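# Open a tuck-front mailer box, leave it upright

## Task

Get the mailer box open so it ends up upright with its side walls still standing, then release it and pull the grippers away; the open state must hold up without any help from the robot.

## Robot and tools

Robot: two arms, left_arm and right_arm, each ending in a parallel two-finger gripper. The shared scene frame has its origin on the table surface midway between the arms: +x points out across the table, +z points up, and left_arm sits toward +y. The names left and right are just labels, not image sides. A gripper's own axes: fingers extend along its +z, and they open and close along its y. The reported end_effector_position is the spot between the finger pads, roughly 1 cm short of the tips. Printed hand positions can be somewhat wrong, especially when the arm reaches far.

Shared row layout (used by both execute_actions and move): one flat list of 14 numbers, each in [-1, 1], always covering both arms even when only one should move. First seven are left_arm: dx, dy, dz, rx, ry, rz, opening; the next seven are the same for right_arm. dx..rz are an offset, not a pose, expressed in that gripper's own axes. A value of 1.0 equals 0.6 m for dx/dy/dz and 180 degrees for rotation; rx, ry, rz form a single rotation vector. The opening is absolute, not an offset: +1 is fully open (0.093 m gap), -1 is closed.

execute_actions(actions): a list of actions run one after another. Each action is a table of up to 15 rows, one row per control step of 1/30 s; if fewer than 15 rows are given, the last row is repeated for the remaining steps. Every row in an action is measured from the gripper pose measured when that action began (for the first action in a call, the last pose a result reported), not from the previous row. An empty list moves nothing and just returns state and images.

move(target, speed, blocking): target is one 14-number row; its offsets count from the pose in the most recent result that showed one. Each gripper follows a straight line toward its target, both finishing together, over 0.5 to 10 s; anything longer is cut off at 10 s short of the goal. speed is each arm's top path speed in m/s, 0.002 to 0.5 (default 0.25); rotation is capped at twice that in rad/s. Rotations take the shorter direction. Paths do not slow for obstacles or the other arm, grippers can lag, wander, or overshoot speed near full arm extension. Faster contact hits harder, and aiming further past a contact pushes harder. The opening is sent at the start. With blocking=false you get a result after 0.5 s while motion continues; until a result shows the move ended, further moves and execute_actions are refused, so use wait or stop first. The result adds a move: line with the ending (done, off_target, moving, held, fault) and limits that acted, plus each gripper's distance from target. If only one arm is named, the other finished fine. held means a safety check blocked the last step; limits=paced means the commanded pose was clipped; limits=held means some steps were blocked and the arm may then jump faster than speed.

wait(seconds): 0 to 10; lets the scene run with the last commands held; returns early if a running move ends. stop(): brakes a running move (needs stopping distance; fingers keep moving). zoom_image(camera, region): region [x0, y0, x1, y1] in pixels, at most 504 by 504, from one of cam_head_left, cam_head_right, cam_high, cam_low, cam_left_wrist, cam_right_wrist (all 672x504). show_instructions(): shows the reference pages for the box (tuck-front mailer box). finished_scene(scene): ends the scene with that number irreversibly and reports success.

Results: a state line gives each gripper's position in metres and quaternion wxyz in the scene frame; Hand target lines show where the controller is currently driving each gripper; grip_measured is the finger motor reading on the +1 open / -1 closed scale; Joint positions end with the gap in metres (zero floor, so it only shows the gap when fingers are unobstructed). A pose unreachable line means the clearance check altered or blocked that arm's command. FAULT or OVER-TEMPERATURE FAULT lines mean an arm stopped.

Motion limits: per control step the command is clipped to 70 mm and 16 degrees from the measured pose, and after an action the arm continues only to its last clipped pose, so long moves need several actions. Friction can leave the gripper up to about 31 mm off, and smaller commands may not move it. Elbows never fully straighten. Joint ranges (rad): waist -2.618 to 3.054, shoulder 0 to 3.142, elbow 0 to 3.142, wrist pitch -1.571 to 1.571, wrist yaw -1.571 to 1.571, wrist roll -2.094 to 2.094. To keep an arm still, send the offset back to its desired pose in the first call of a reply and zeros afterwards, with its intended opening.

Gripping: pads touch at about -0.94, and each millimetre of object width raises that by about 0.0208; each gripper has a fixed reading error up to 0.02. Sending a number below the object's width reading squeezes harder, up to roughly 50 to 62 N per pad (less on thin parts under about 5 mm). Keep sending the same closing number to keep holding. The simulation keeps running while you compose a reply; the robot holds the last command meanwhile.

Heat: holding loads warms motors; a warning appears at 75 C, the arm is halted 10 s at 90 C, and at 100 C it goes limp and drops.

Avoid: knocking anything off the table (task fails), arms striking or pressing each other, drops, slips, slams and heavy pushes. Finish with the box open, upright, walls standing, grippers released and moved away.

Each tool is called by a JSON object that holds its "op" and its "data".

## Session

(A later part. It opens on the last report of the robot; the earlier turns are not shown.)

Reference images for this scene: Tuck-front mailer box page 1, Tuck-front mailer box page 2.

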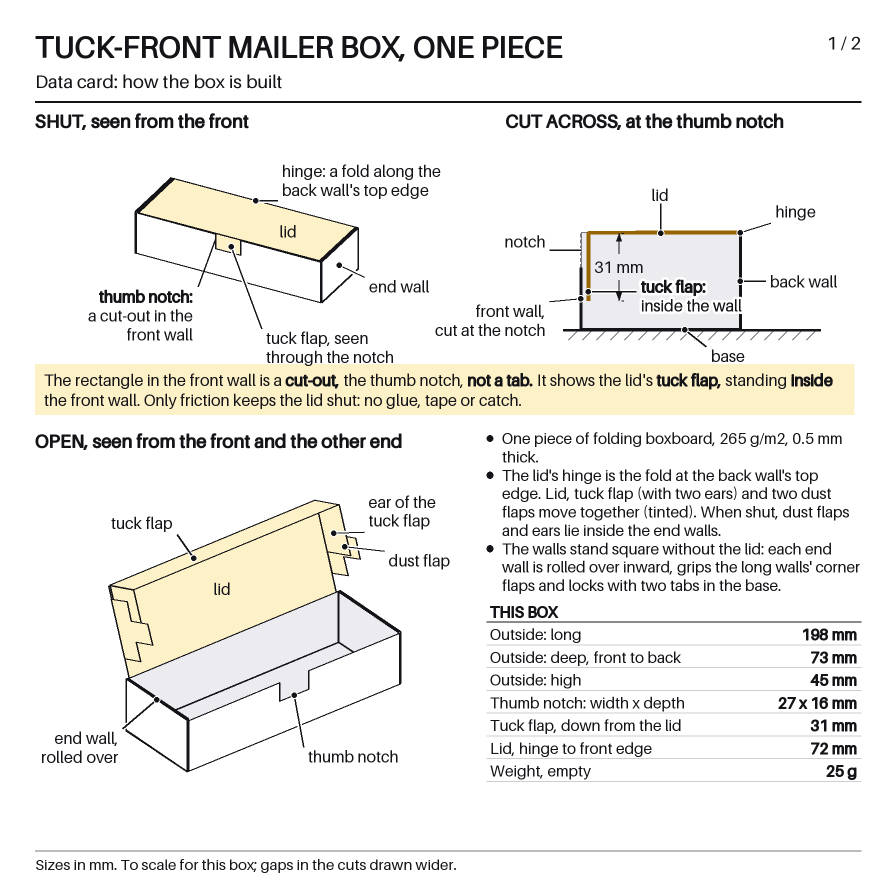

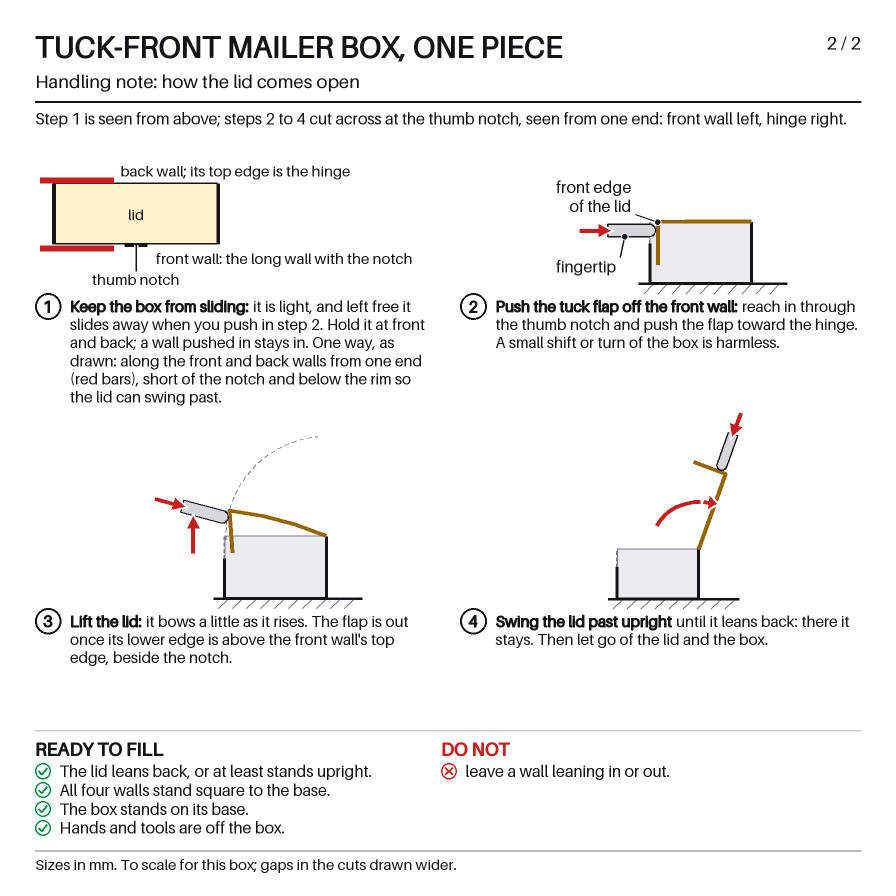

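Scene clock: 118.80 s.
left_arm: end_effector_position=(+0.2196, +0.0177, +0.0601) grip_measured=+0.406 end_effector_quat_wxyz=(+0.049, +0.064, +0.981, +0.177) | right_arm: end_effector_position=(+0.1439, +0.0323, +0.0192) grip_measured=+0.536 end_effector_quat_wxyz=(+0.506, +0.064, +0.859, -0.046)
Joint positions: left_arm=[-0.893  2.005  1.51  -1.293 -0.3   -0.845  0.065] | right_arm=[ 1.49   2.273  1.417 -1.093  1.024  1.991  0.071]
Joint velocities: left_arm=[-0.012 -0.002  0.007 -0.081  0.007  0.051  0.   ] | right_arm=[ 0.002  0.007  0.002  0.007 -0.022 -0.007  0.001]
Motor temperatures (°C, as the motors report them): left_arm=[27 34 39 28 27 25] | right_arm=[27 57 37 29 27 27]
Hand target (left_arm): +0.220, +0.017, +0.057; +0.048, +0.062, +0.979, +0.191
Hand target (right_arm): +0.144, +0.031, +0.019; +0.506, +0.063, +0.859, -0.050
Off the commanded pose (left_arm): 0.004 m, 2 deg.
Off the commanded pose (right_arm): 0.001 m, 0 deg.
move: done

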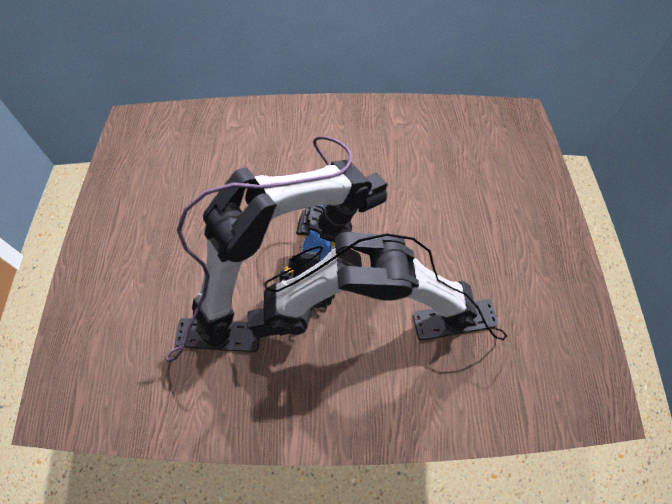

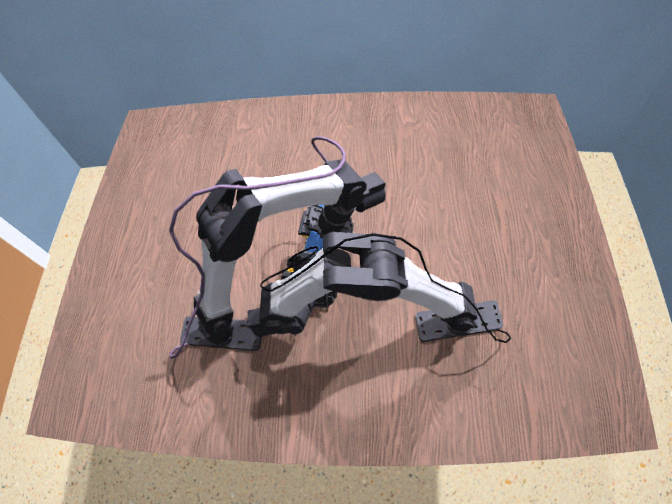

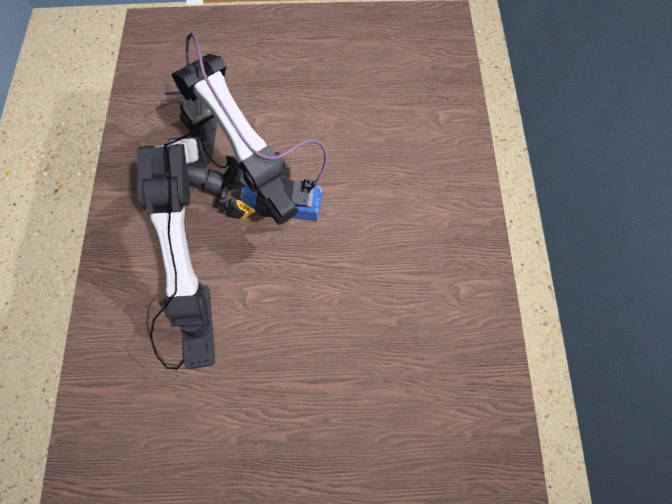

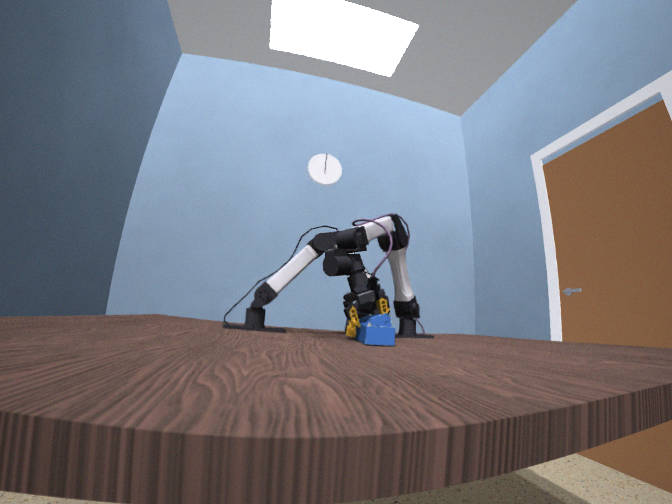

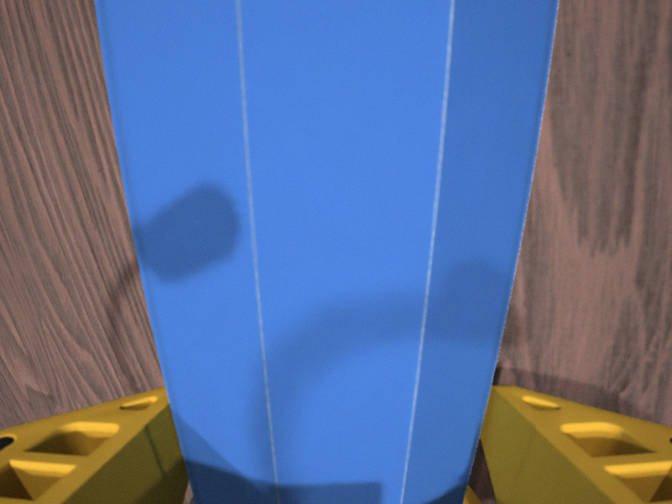

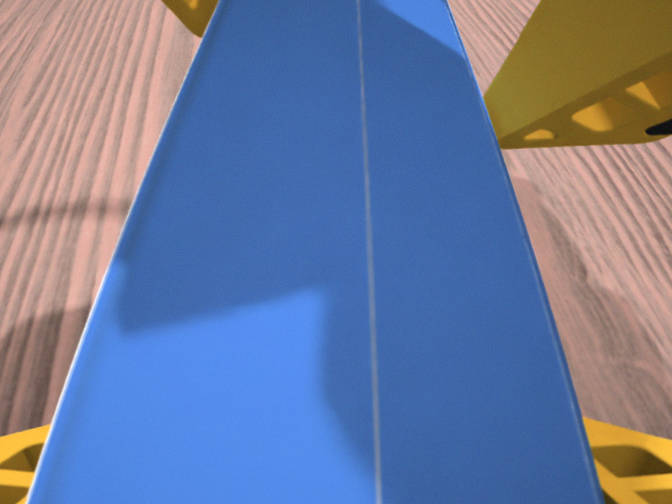

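{"op": "move", "data": {"target": [0,0.01,-0.11,0,0,0,0.9,0,0,0,0,0,0,0.53], "speed": 0.06}}

{"op": "move", "data": {"target": [0,0.24,0.09,0.53,0,0,-1,0,0,0,0,0,0,0.53], "speed": 0.2}}

Scene clock: 124.67 s.
left_arm: end_effector_position=(+0.2149, +0.0070, +0.1218) grip_measured=+0.898 end_effector_quat_wxyz=(+0.049, +0.064, +0.980, +0.181) | right_arm: end_effector_position=(+0.1438, +0.0320, +0.0191) grip_measured=+0.536 end_effector_quat_wxyz=(+0.506, +0.065, +0.859, -0.046)
Joint positions: left_arm=[-0.923  2.005  1.754 -1.554 -0.298 -0.878  0.088] | right_arm=[ 1.49   2.273  1.417 -1.095  1.023  1.993  0.071]
Joint velocities: left_arm=[-0.007 -0.002 -0.017 -0.066  0.022 -0.066  0.   ] | right_arm=[-0.012  0.002 -0.017  0.007 -0.037  0.037 -0.001]
Motor temperatures (°C, as the motors report them): left_arm=[27 34 39 28 27 25] | right_arm=[27 58 37 29 27 27]
Hand target (left_arm): +0.213, +0.001, +0.124; +0.049, +0.065, +0.981, +0.177
Hand target (right_arm): +0.144, +0.032, +0.019; +0.506, +0.064, +0.859, -0.046
Off the commanded pose (left_arm): 0.007 m, 0 deg.
Off the commanded pose (right_arm): 0.000 m, 0 deg.
move: done

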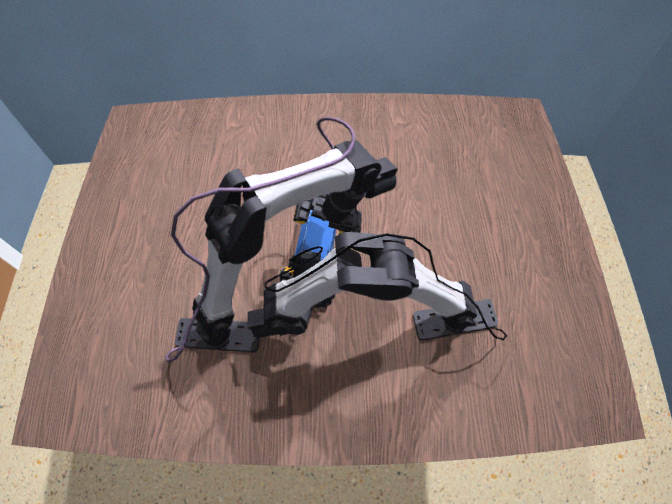

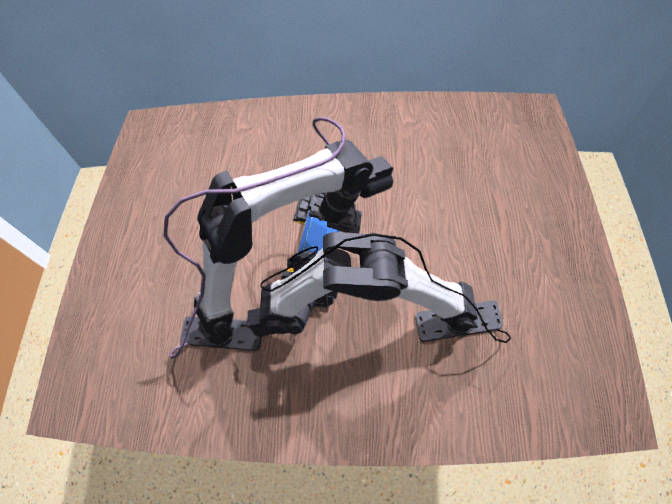

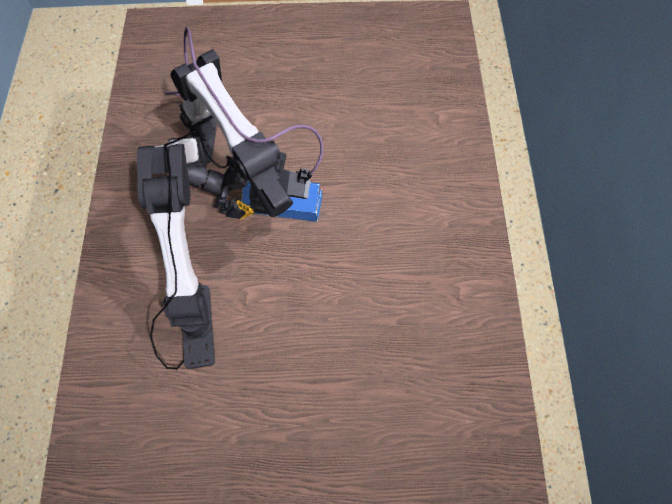

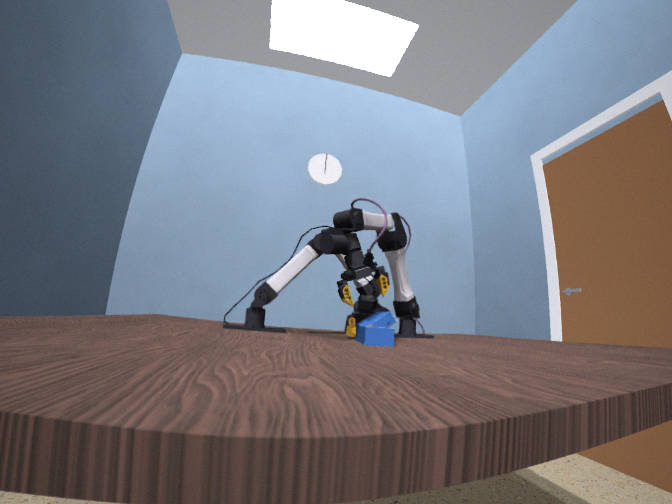

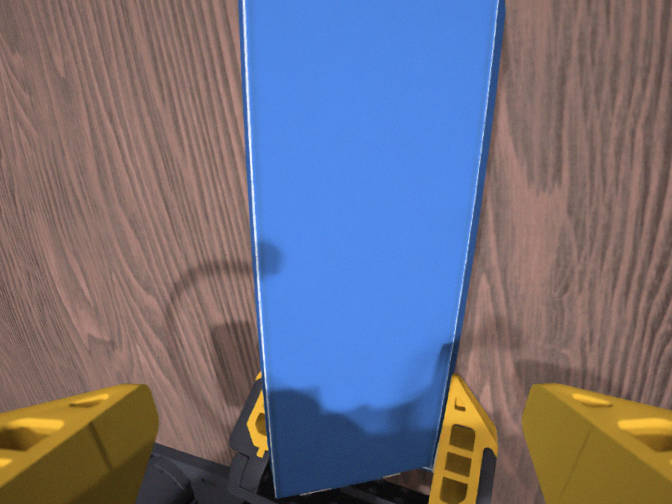

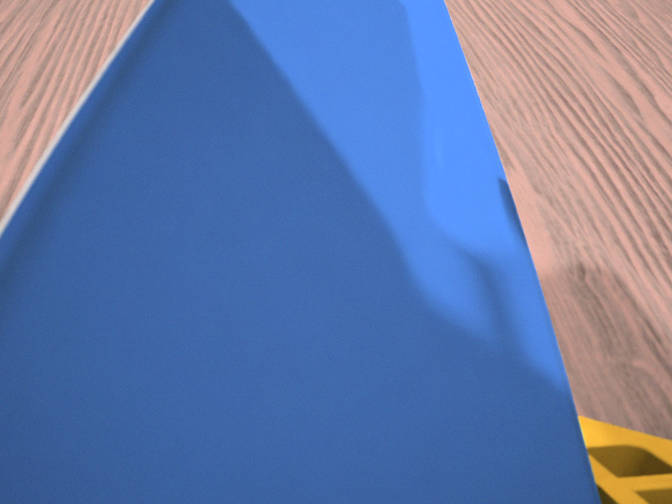

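Scene clock: 129.33 s.
left_arm: end_effector_position=(+0.2289, +0.1525, +0.1197) grip_measured=-0.996 end_effector_quat_wxyz=(-0.018, +0.066, +0.805, -0.590) | right_arm: end_effector_position=(+0.1438, +0.0320, +0.0191) grip_measured=+0.536 end_effector_quat_wxyz=(+0.506, +0.065, +0.859, -0.046)
Joint positions: left_arm=[ 0.282  1.916  1.086 -1.555  1.112  0.919  0.   ] | right_arm=[ 1.49   2.273  1.417 -1.095  1.023  1.993  0.071]
Joint velocities: left_arm=[ 0.002 -0.002 -0.012  0.037 -0.007  0.022  0.   ] | right_arm=[-0.012 -0.002  0.002 -0.051 -0.007  0.007  0.   ]
Motor temperatures (°C, as the motors report them): left_arm=[27 34 39 28 27 25] | right_arm=[27 58 37 29 27 27]
Hand target (left_arm): +0.234, +0.155, +0.120; -0.014, +0.063, +0.803, -0.593
Hand target (right_arm): +0.144, +0.032, +0.019; +0.506, +0.065, +0.859, -0.046
Off the commanded pose (left_arm): 0.011 m, 3 deg.
Off the commanded pose (right_arm): 0.000 m, 0 deg.
joint sent to its limit (left arm) — the command would take joint 4 (wrist pitch) past its lower limit, so that joint was sent only as far as its limit.
move: off_target (left_arm)

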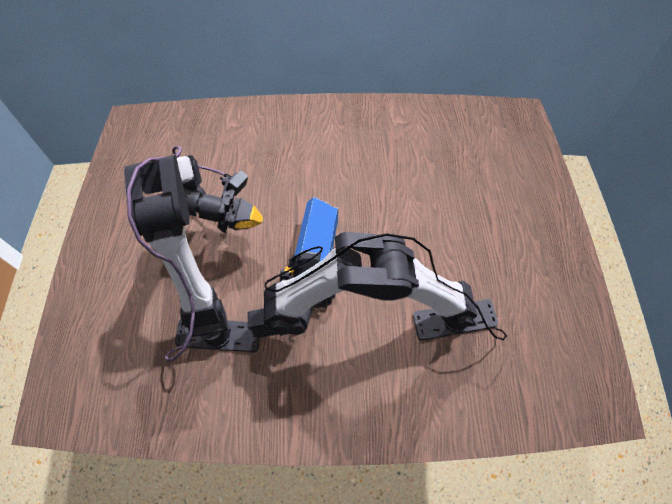

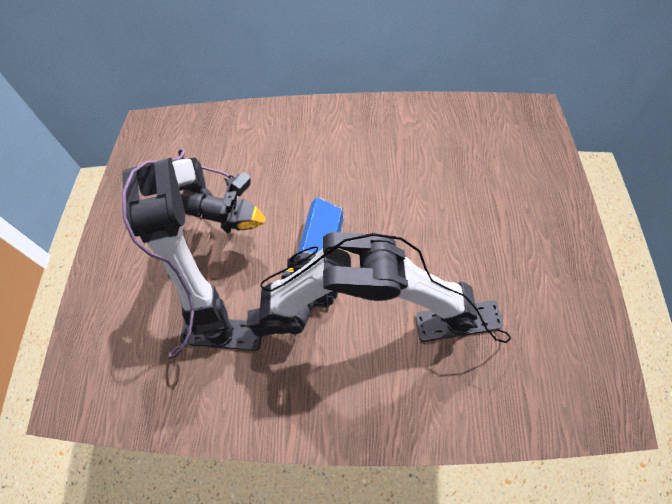

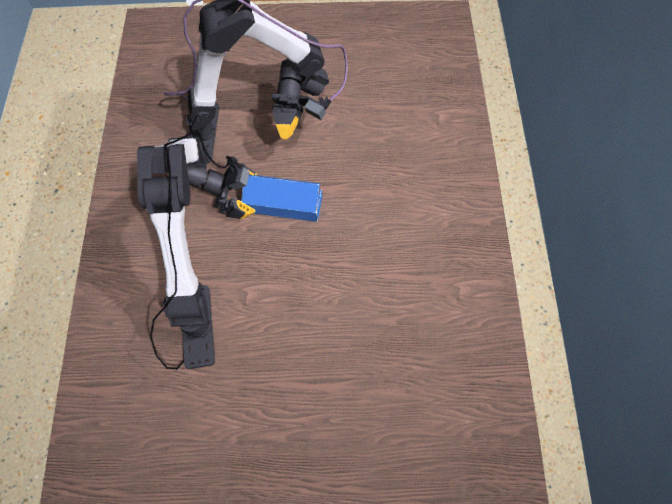

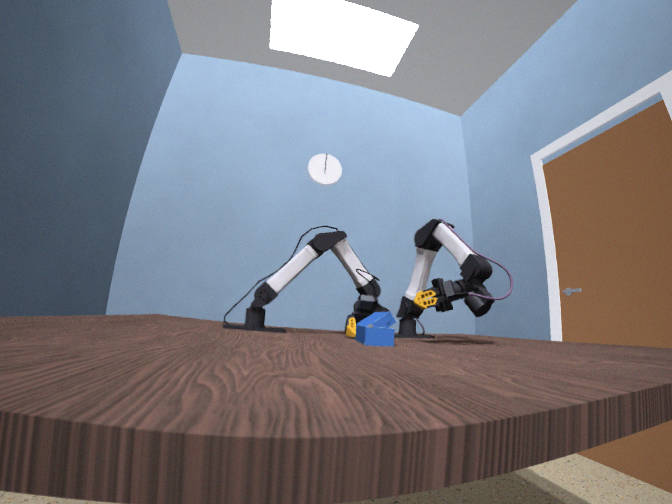

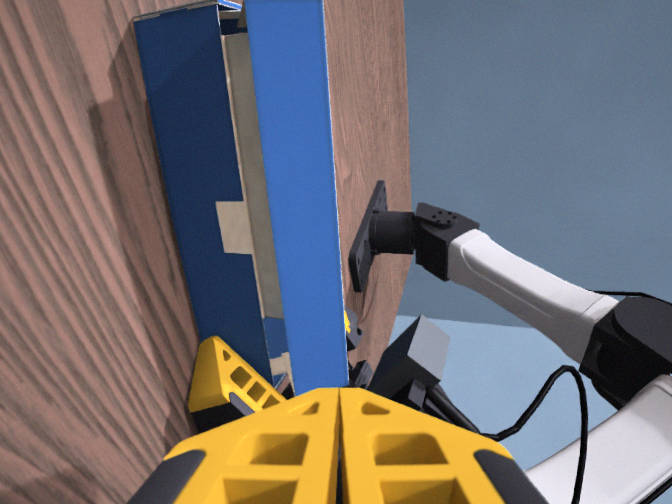

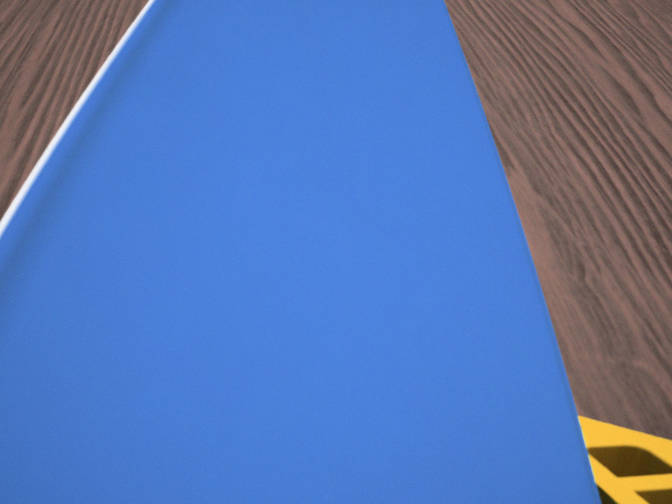

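{"op": "move", "data": {"target": [0,0,0,0,0,0,-1,0,0,0,0,0,0,0.72]}}

{"op": "move", "data": {"target": [0.01,0.075,0.133,0,0,0,-1,0.012,0,-0.03,0,0,0,0.72], "speed": 0.08}}

{"op": "move", "data": {"target": [0,0,0,0,0,0,-1,0,0,0,0,0,0,0.53]}}

Scene clock: 132.83 s.
left_arm: end_effector_position=(+0.2287, +0.1524, +0.1200) grip_measured=-0.996 end_effector_quat_wxyz=(-0.018, +0.067, +0.804, -0.590) | right_arm: end_effector_position=(+0.1438, +0.0320, +0.0191) grip_measured=+0.718 end_effector_quat_wxyz=(+0.506, +0.065, +0.859, -0.046)
Joint positions: left_arm=[ 0.282  1.916  1.086 -1.557  1.113  0.924  0.   ] | right_arm=[ 1.49   2.273  1.417 -1.095  1.023  1.993  0.08 ]
Joint velocities: left_arm=[-0.012 -0.002  0.007  0.095  0.022 -0.022  0.   ] | right_arm=[-0.012 -0.007 -0.007 -0.007  0.022 -0.007 -0.   ]
Motor temperatures (°C, as the motors report them): left_arm=[27 34 39 28 27 25] | right_arm=[27 58 37 29 27 27]
Hand target (left_arm): +0.229, +0.152, +0.120; -0.018, +0.066, +0.805, -0.590
Hand target (right_arm): +0.144, +0.032, +0.019; +0.506, +0.065, +0.859, -0.046
Off the commanded pose (left_arm): 0.000 m, 0 deg.
Off the commanded pose (right_arm): 0.000 m, 0 deg.
move: done

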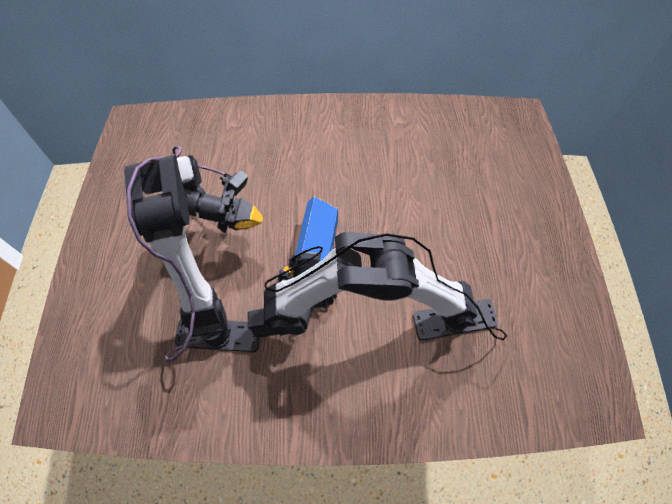

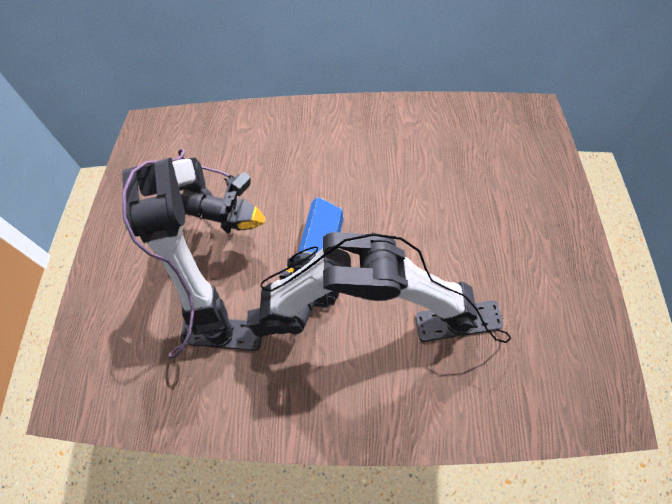

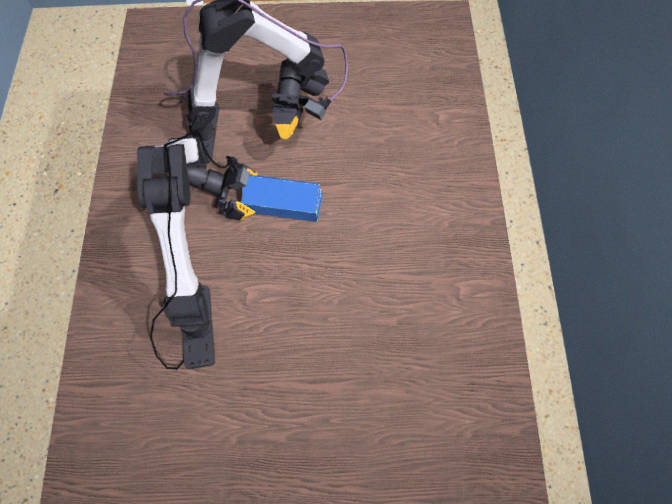

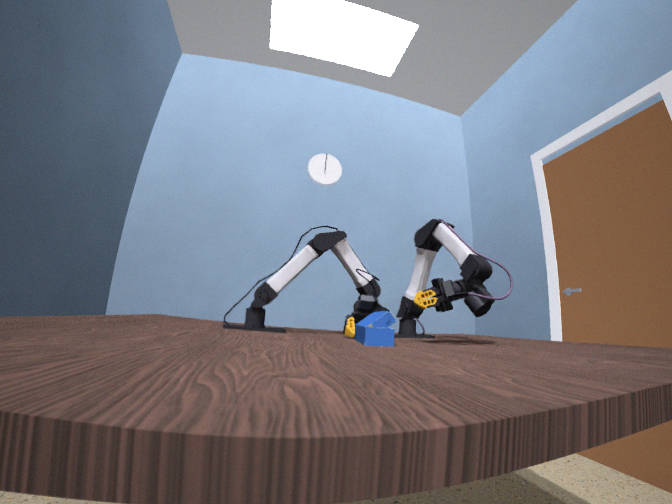

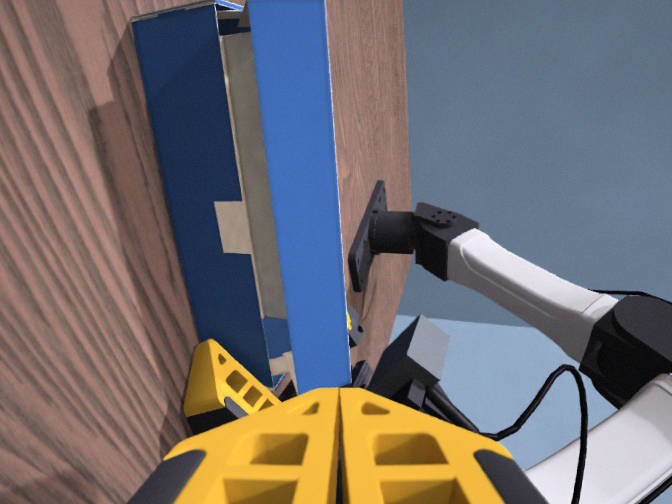

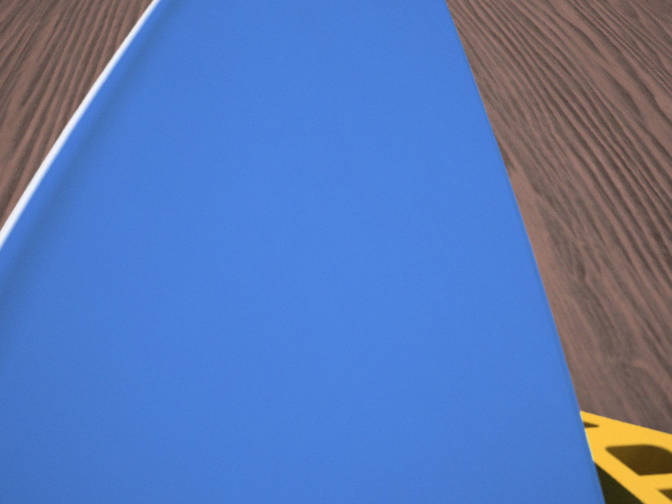

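Scene clock: 134.70 s.
left_arm: end_effector_position=(+0.2269, +0.0943, +0.0514) grip_measured=-0.996 end_effector_quat_wxyz=(-0.012, +0.067, +0.808, -0.586) | right_arm: end_effector_position=(+0.1283, +0.0300, +0.0211) grip_measured=+0.718 end_effector_quat_wxyz=(+0.506, +0.063, +0.859, -0.050)
Joint positions: left_arm=[ 0.06   1.916  0.837 -0.817  1.234  0.406  0.   ] | right_arm=[ 1.532  2.289  1.444 -1.178  1.005  2.067  0.08 ]
Joint velocities: left_arm=[-0.012  0.017  0.007  0.051 -0.037  0.007  0.   ] | right_arm=[-0.002  0.012  0.017  0.051  0.037 -0.022  0.001]
Motor temperatures (°C, as the motors report them): left_arm=[27 34 39 28 27 25] | right_arm=[27 58 37 29 27 27]
Hand target (left_arm): +0.220, +0.091, +0.052; -0.016, +0.066, +0.806, -0.588
Hand target (right_arm): +0.125, +0.035, +0.021; +0.505, +0.064, +0.859, -0.046
Off the commanded pose (left_arm): 0.009 m, 1 deg.
Off the commanded pose (right_arm): 0.006 m, 1 deg.
move: done

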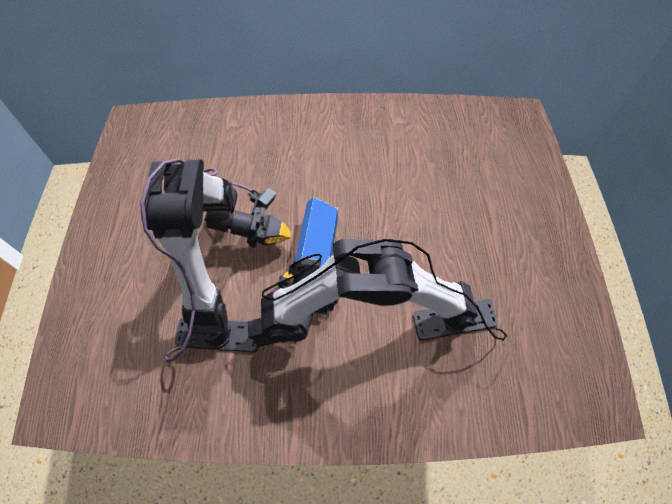

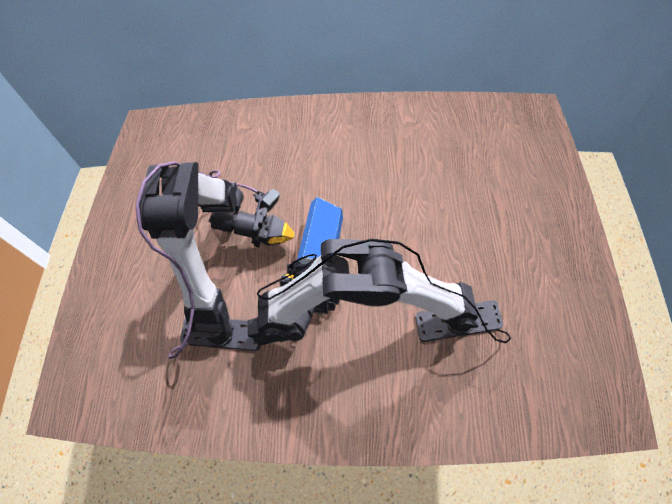

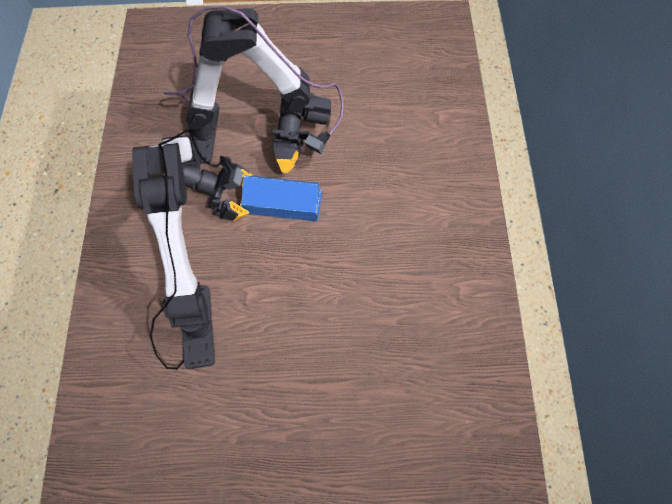

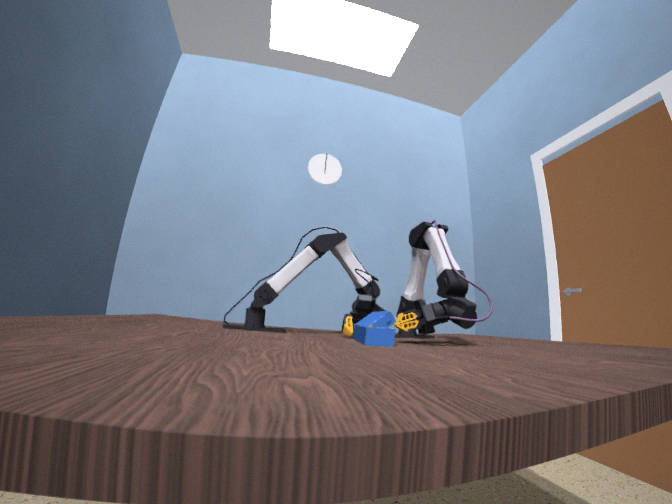

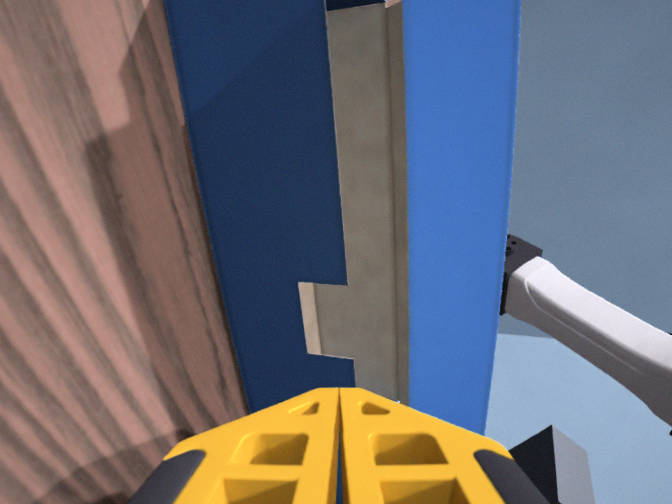

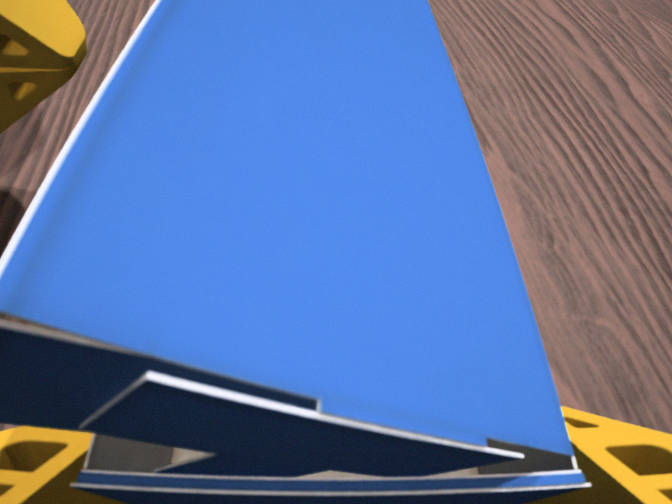

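Scene clock: 135.20 s.
left_arm: end_effector_position=(+0.2269, +0.0943, +0.0514) grip_measured=-0.996 end_effector_quat_wxyz=(-0.012, +0.067, +0.808, -0.586) | right_arm: end_effector_position=(+0.1283, +0.0300, +0.0211) grip_measured=+0.536 end_effector_quat_wxyz=(+0.506, +0.063, +0.859, -0.050)
Joint positions: left_arm=[ 0.06   1.916  0.837 -0.817  1.234  0.405  0.   ] | right_arm=[ 1.532  2.289  1.444 -1.178  1.005  2.067  0.071]
Joint velocities: left_arm=[0.007 0.012 0.002 0.051 0.007 0.022 0.   ] | right_arm=[ 0.027 -0.007 -0.002 -0.066  0.051 -0.007 -0.001]
Motor temperatures (°C, as the motors report them): left_arm=[27 34 39 28 27 25] | right_arm=[27 58 37 29 27 27]
Hand target (left_arm): +0.227, +0.094, +0.051; -0.012, +0.067, +0.808, -0.586
Hand target (right_arm): +0.128, +0.030, +0.021; +0.506, +0.063, +0.859, -0.050
Off the commanded pose (left_arm): 0.000 m, 0 deg.
Off the commanded pose (right_arm): 0.000 m, 0 deg.
move: done

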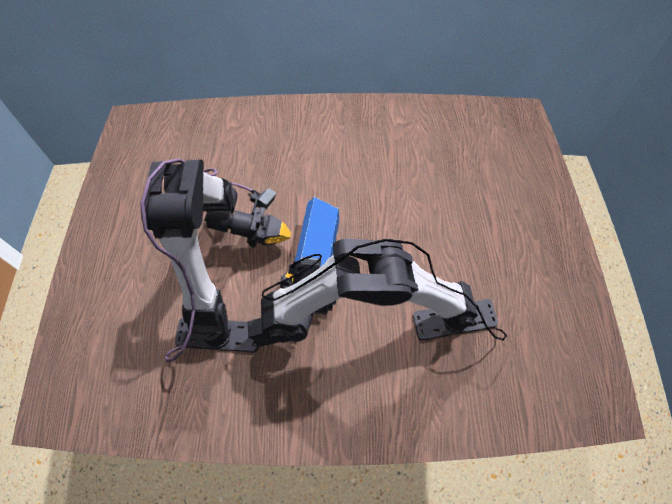

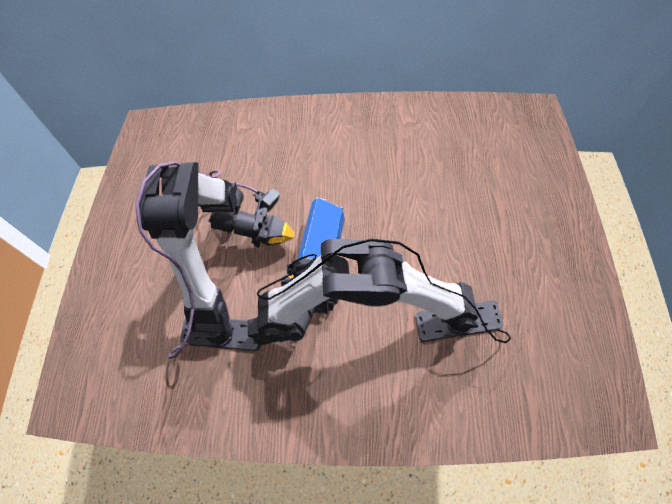

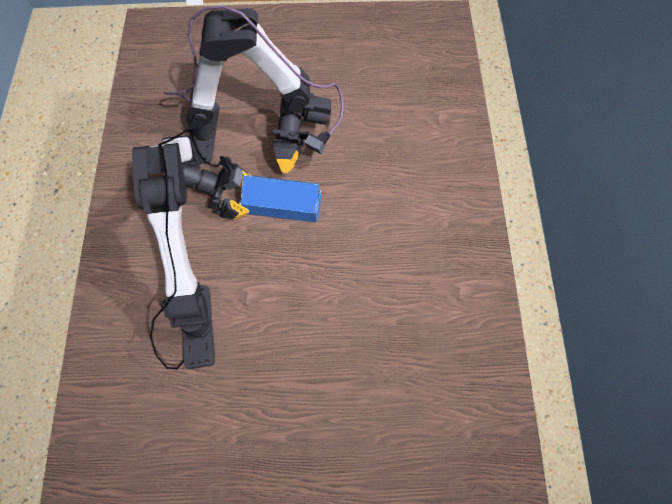

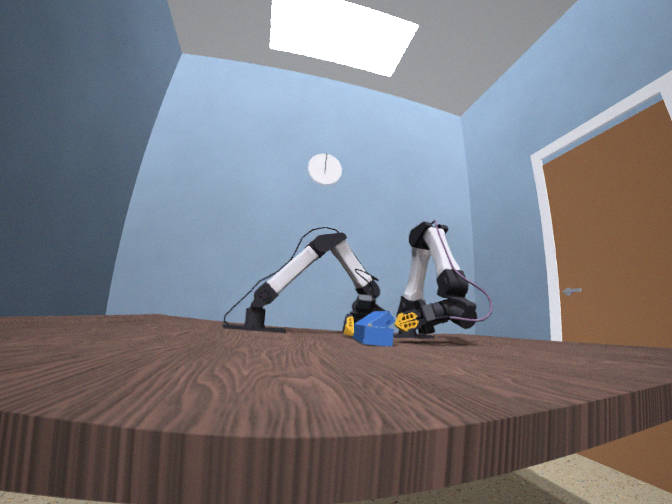

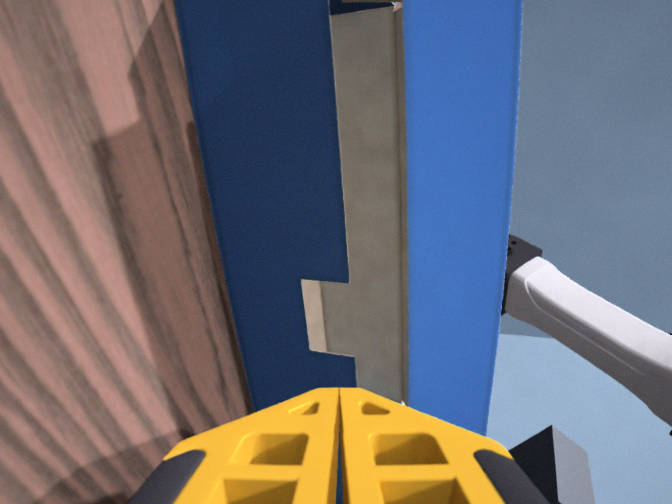

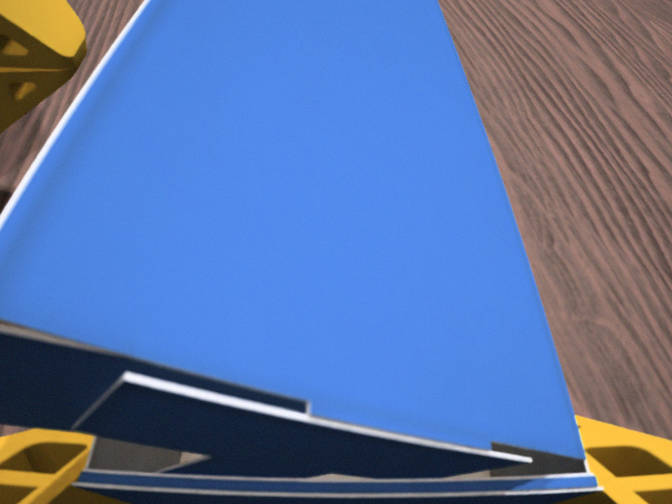

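{"op": "move", "data": {"target": [0,-0.025,0.065,0,0,0,-1,0,0,0,0,0,0,0.53], "speed": 0.05}}

Scene clock: 142.50 s.
left_arm: end_effector_position=(+0.2294, +0.0559, +0.0515) grip_measured=-0.996 end_effector_quat_wxyz=(-0.009, +0.062, +0.808, -0.585) | right_arm: end_effector_position=(+0.1283, +0.0299, +0.0210) grip_measured=+0.536 end_effector_quat_wxyz=(+0.506, +0.063, +0.859, -0.050)
Joint positions: left_arm=[-0.089  1.813  0.708 -0.321  1.247 -0.092  0.   ] | right_arm=[ 1.532  2.289  1.444 -1.178  1.004  2.067  0.071]
Joint velocities: left_arm=[-0.017 -0.007 -0.007  0.051  0.037 -0.11   0.   ] | right_arm=[-0.002  0.007 -0.007 -0.037  0.037 -0.037  0.   ]
Motor temperatures (°C, as the motors report them): left_arm=[27 34 38 28 27 25] | right_arm=[27 59 37 29 27 27]
Hand target (left_arm): +0.223, +0.054, +0.053; -0.010, +0.066, +0.808, -0.585
Hand target (right_arm): +0.128, +0.030, +0.021; +0.506, +0.063, +0.859, -0.050
Off the commanded pose (left_arm): 0.009 m, 1 deg.
Off the commanded pose (right_arm): 0.000 m, 0 deg.
move: done

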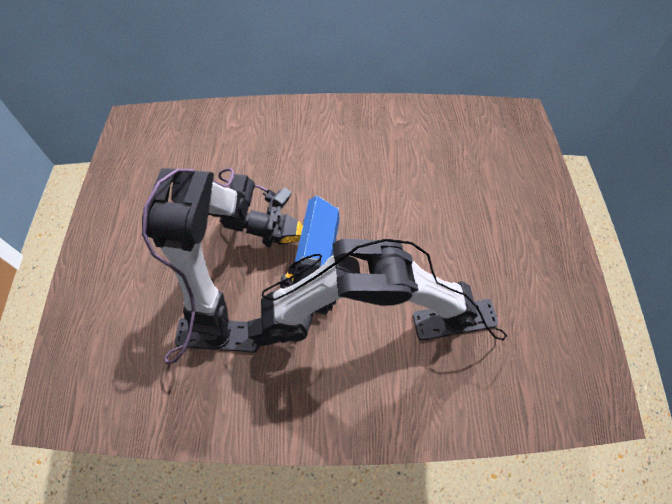

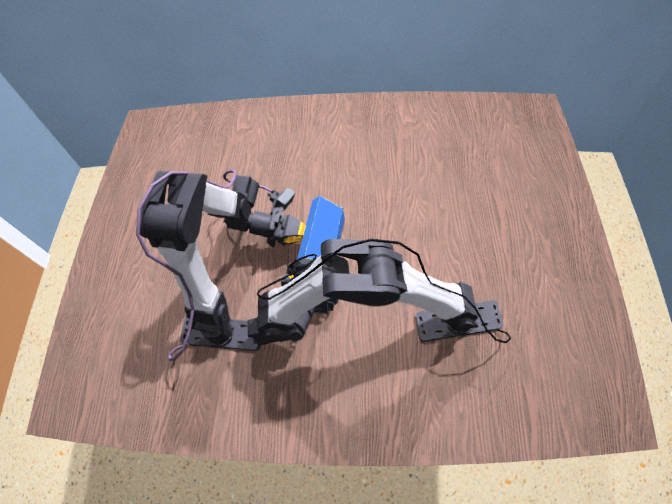

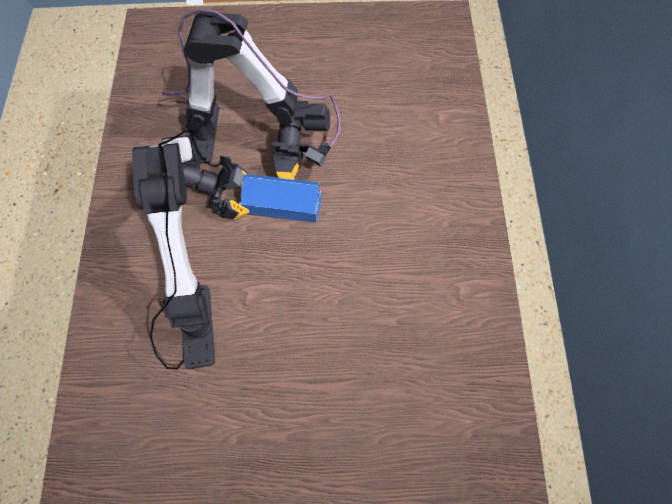

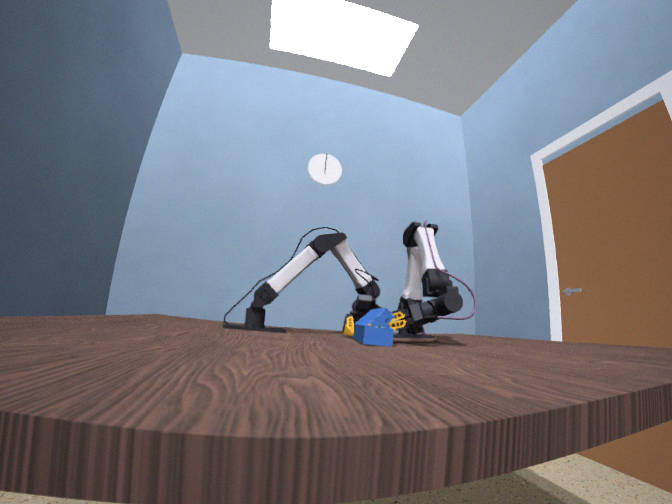

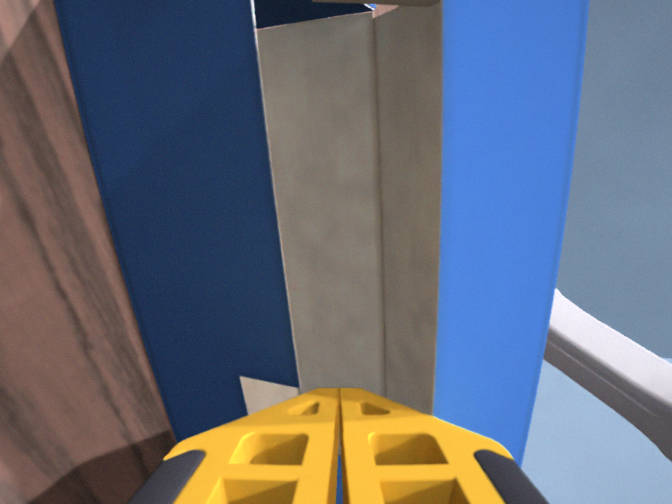

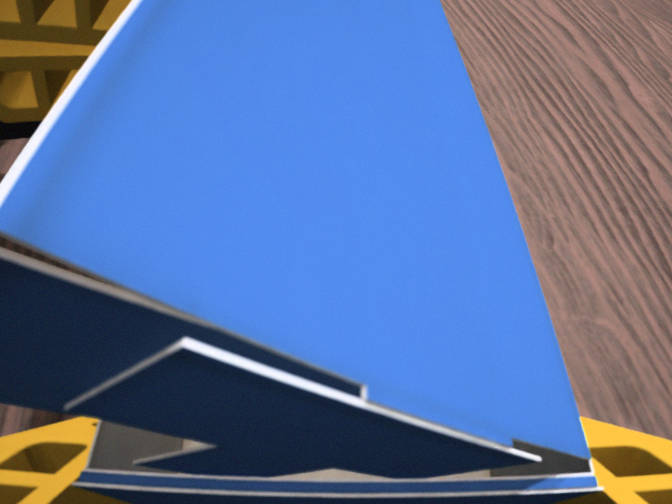

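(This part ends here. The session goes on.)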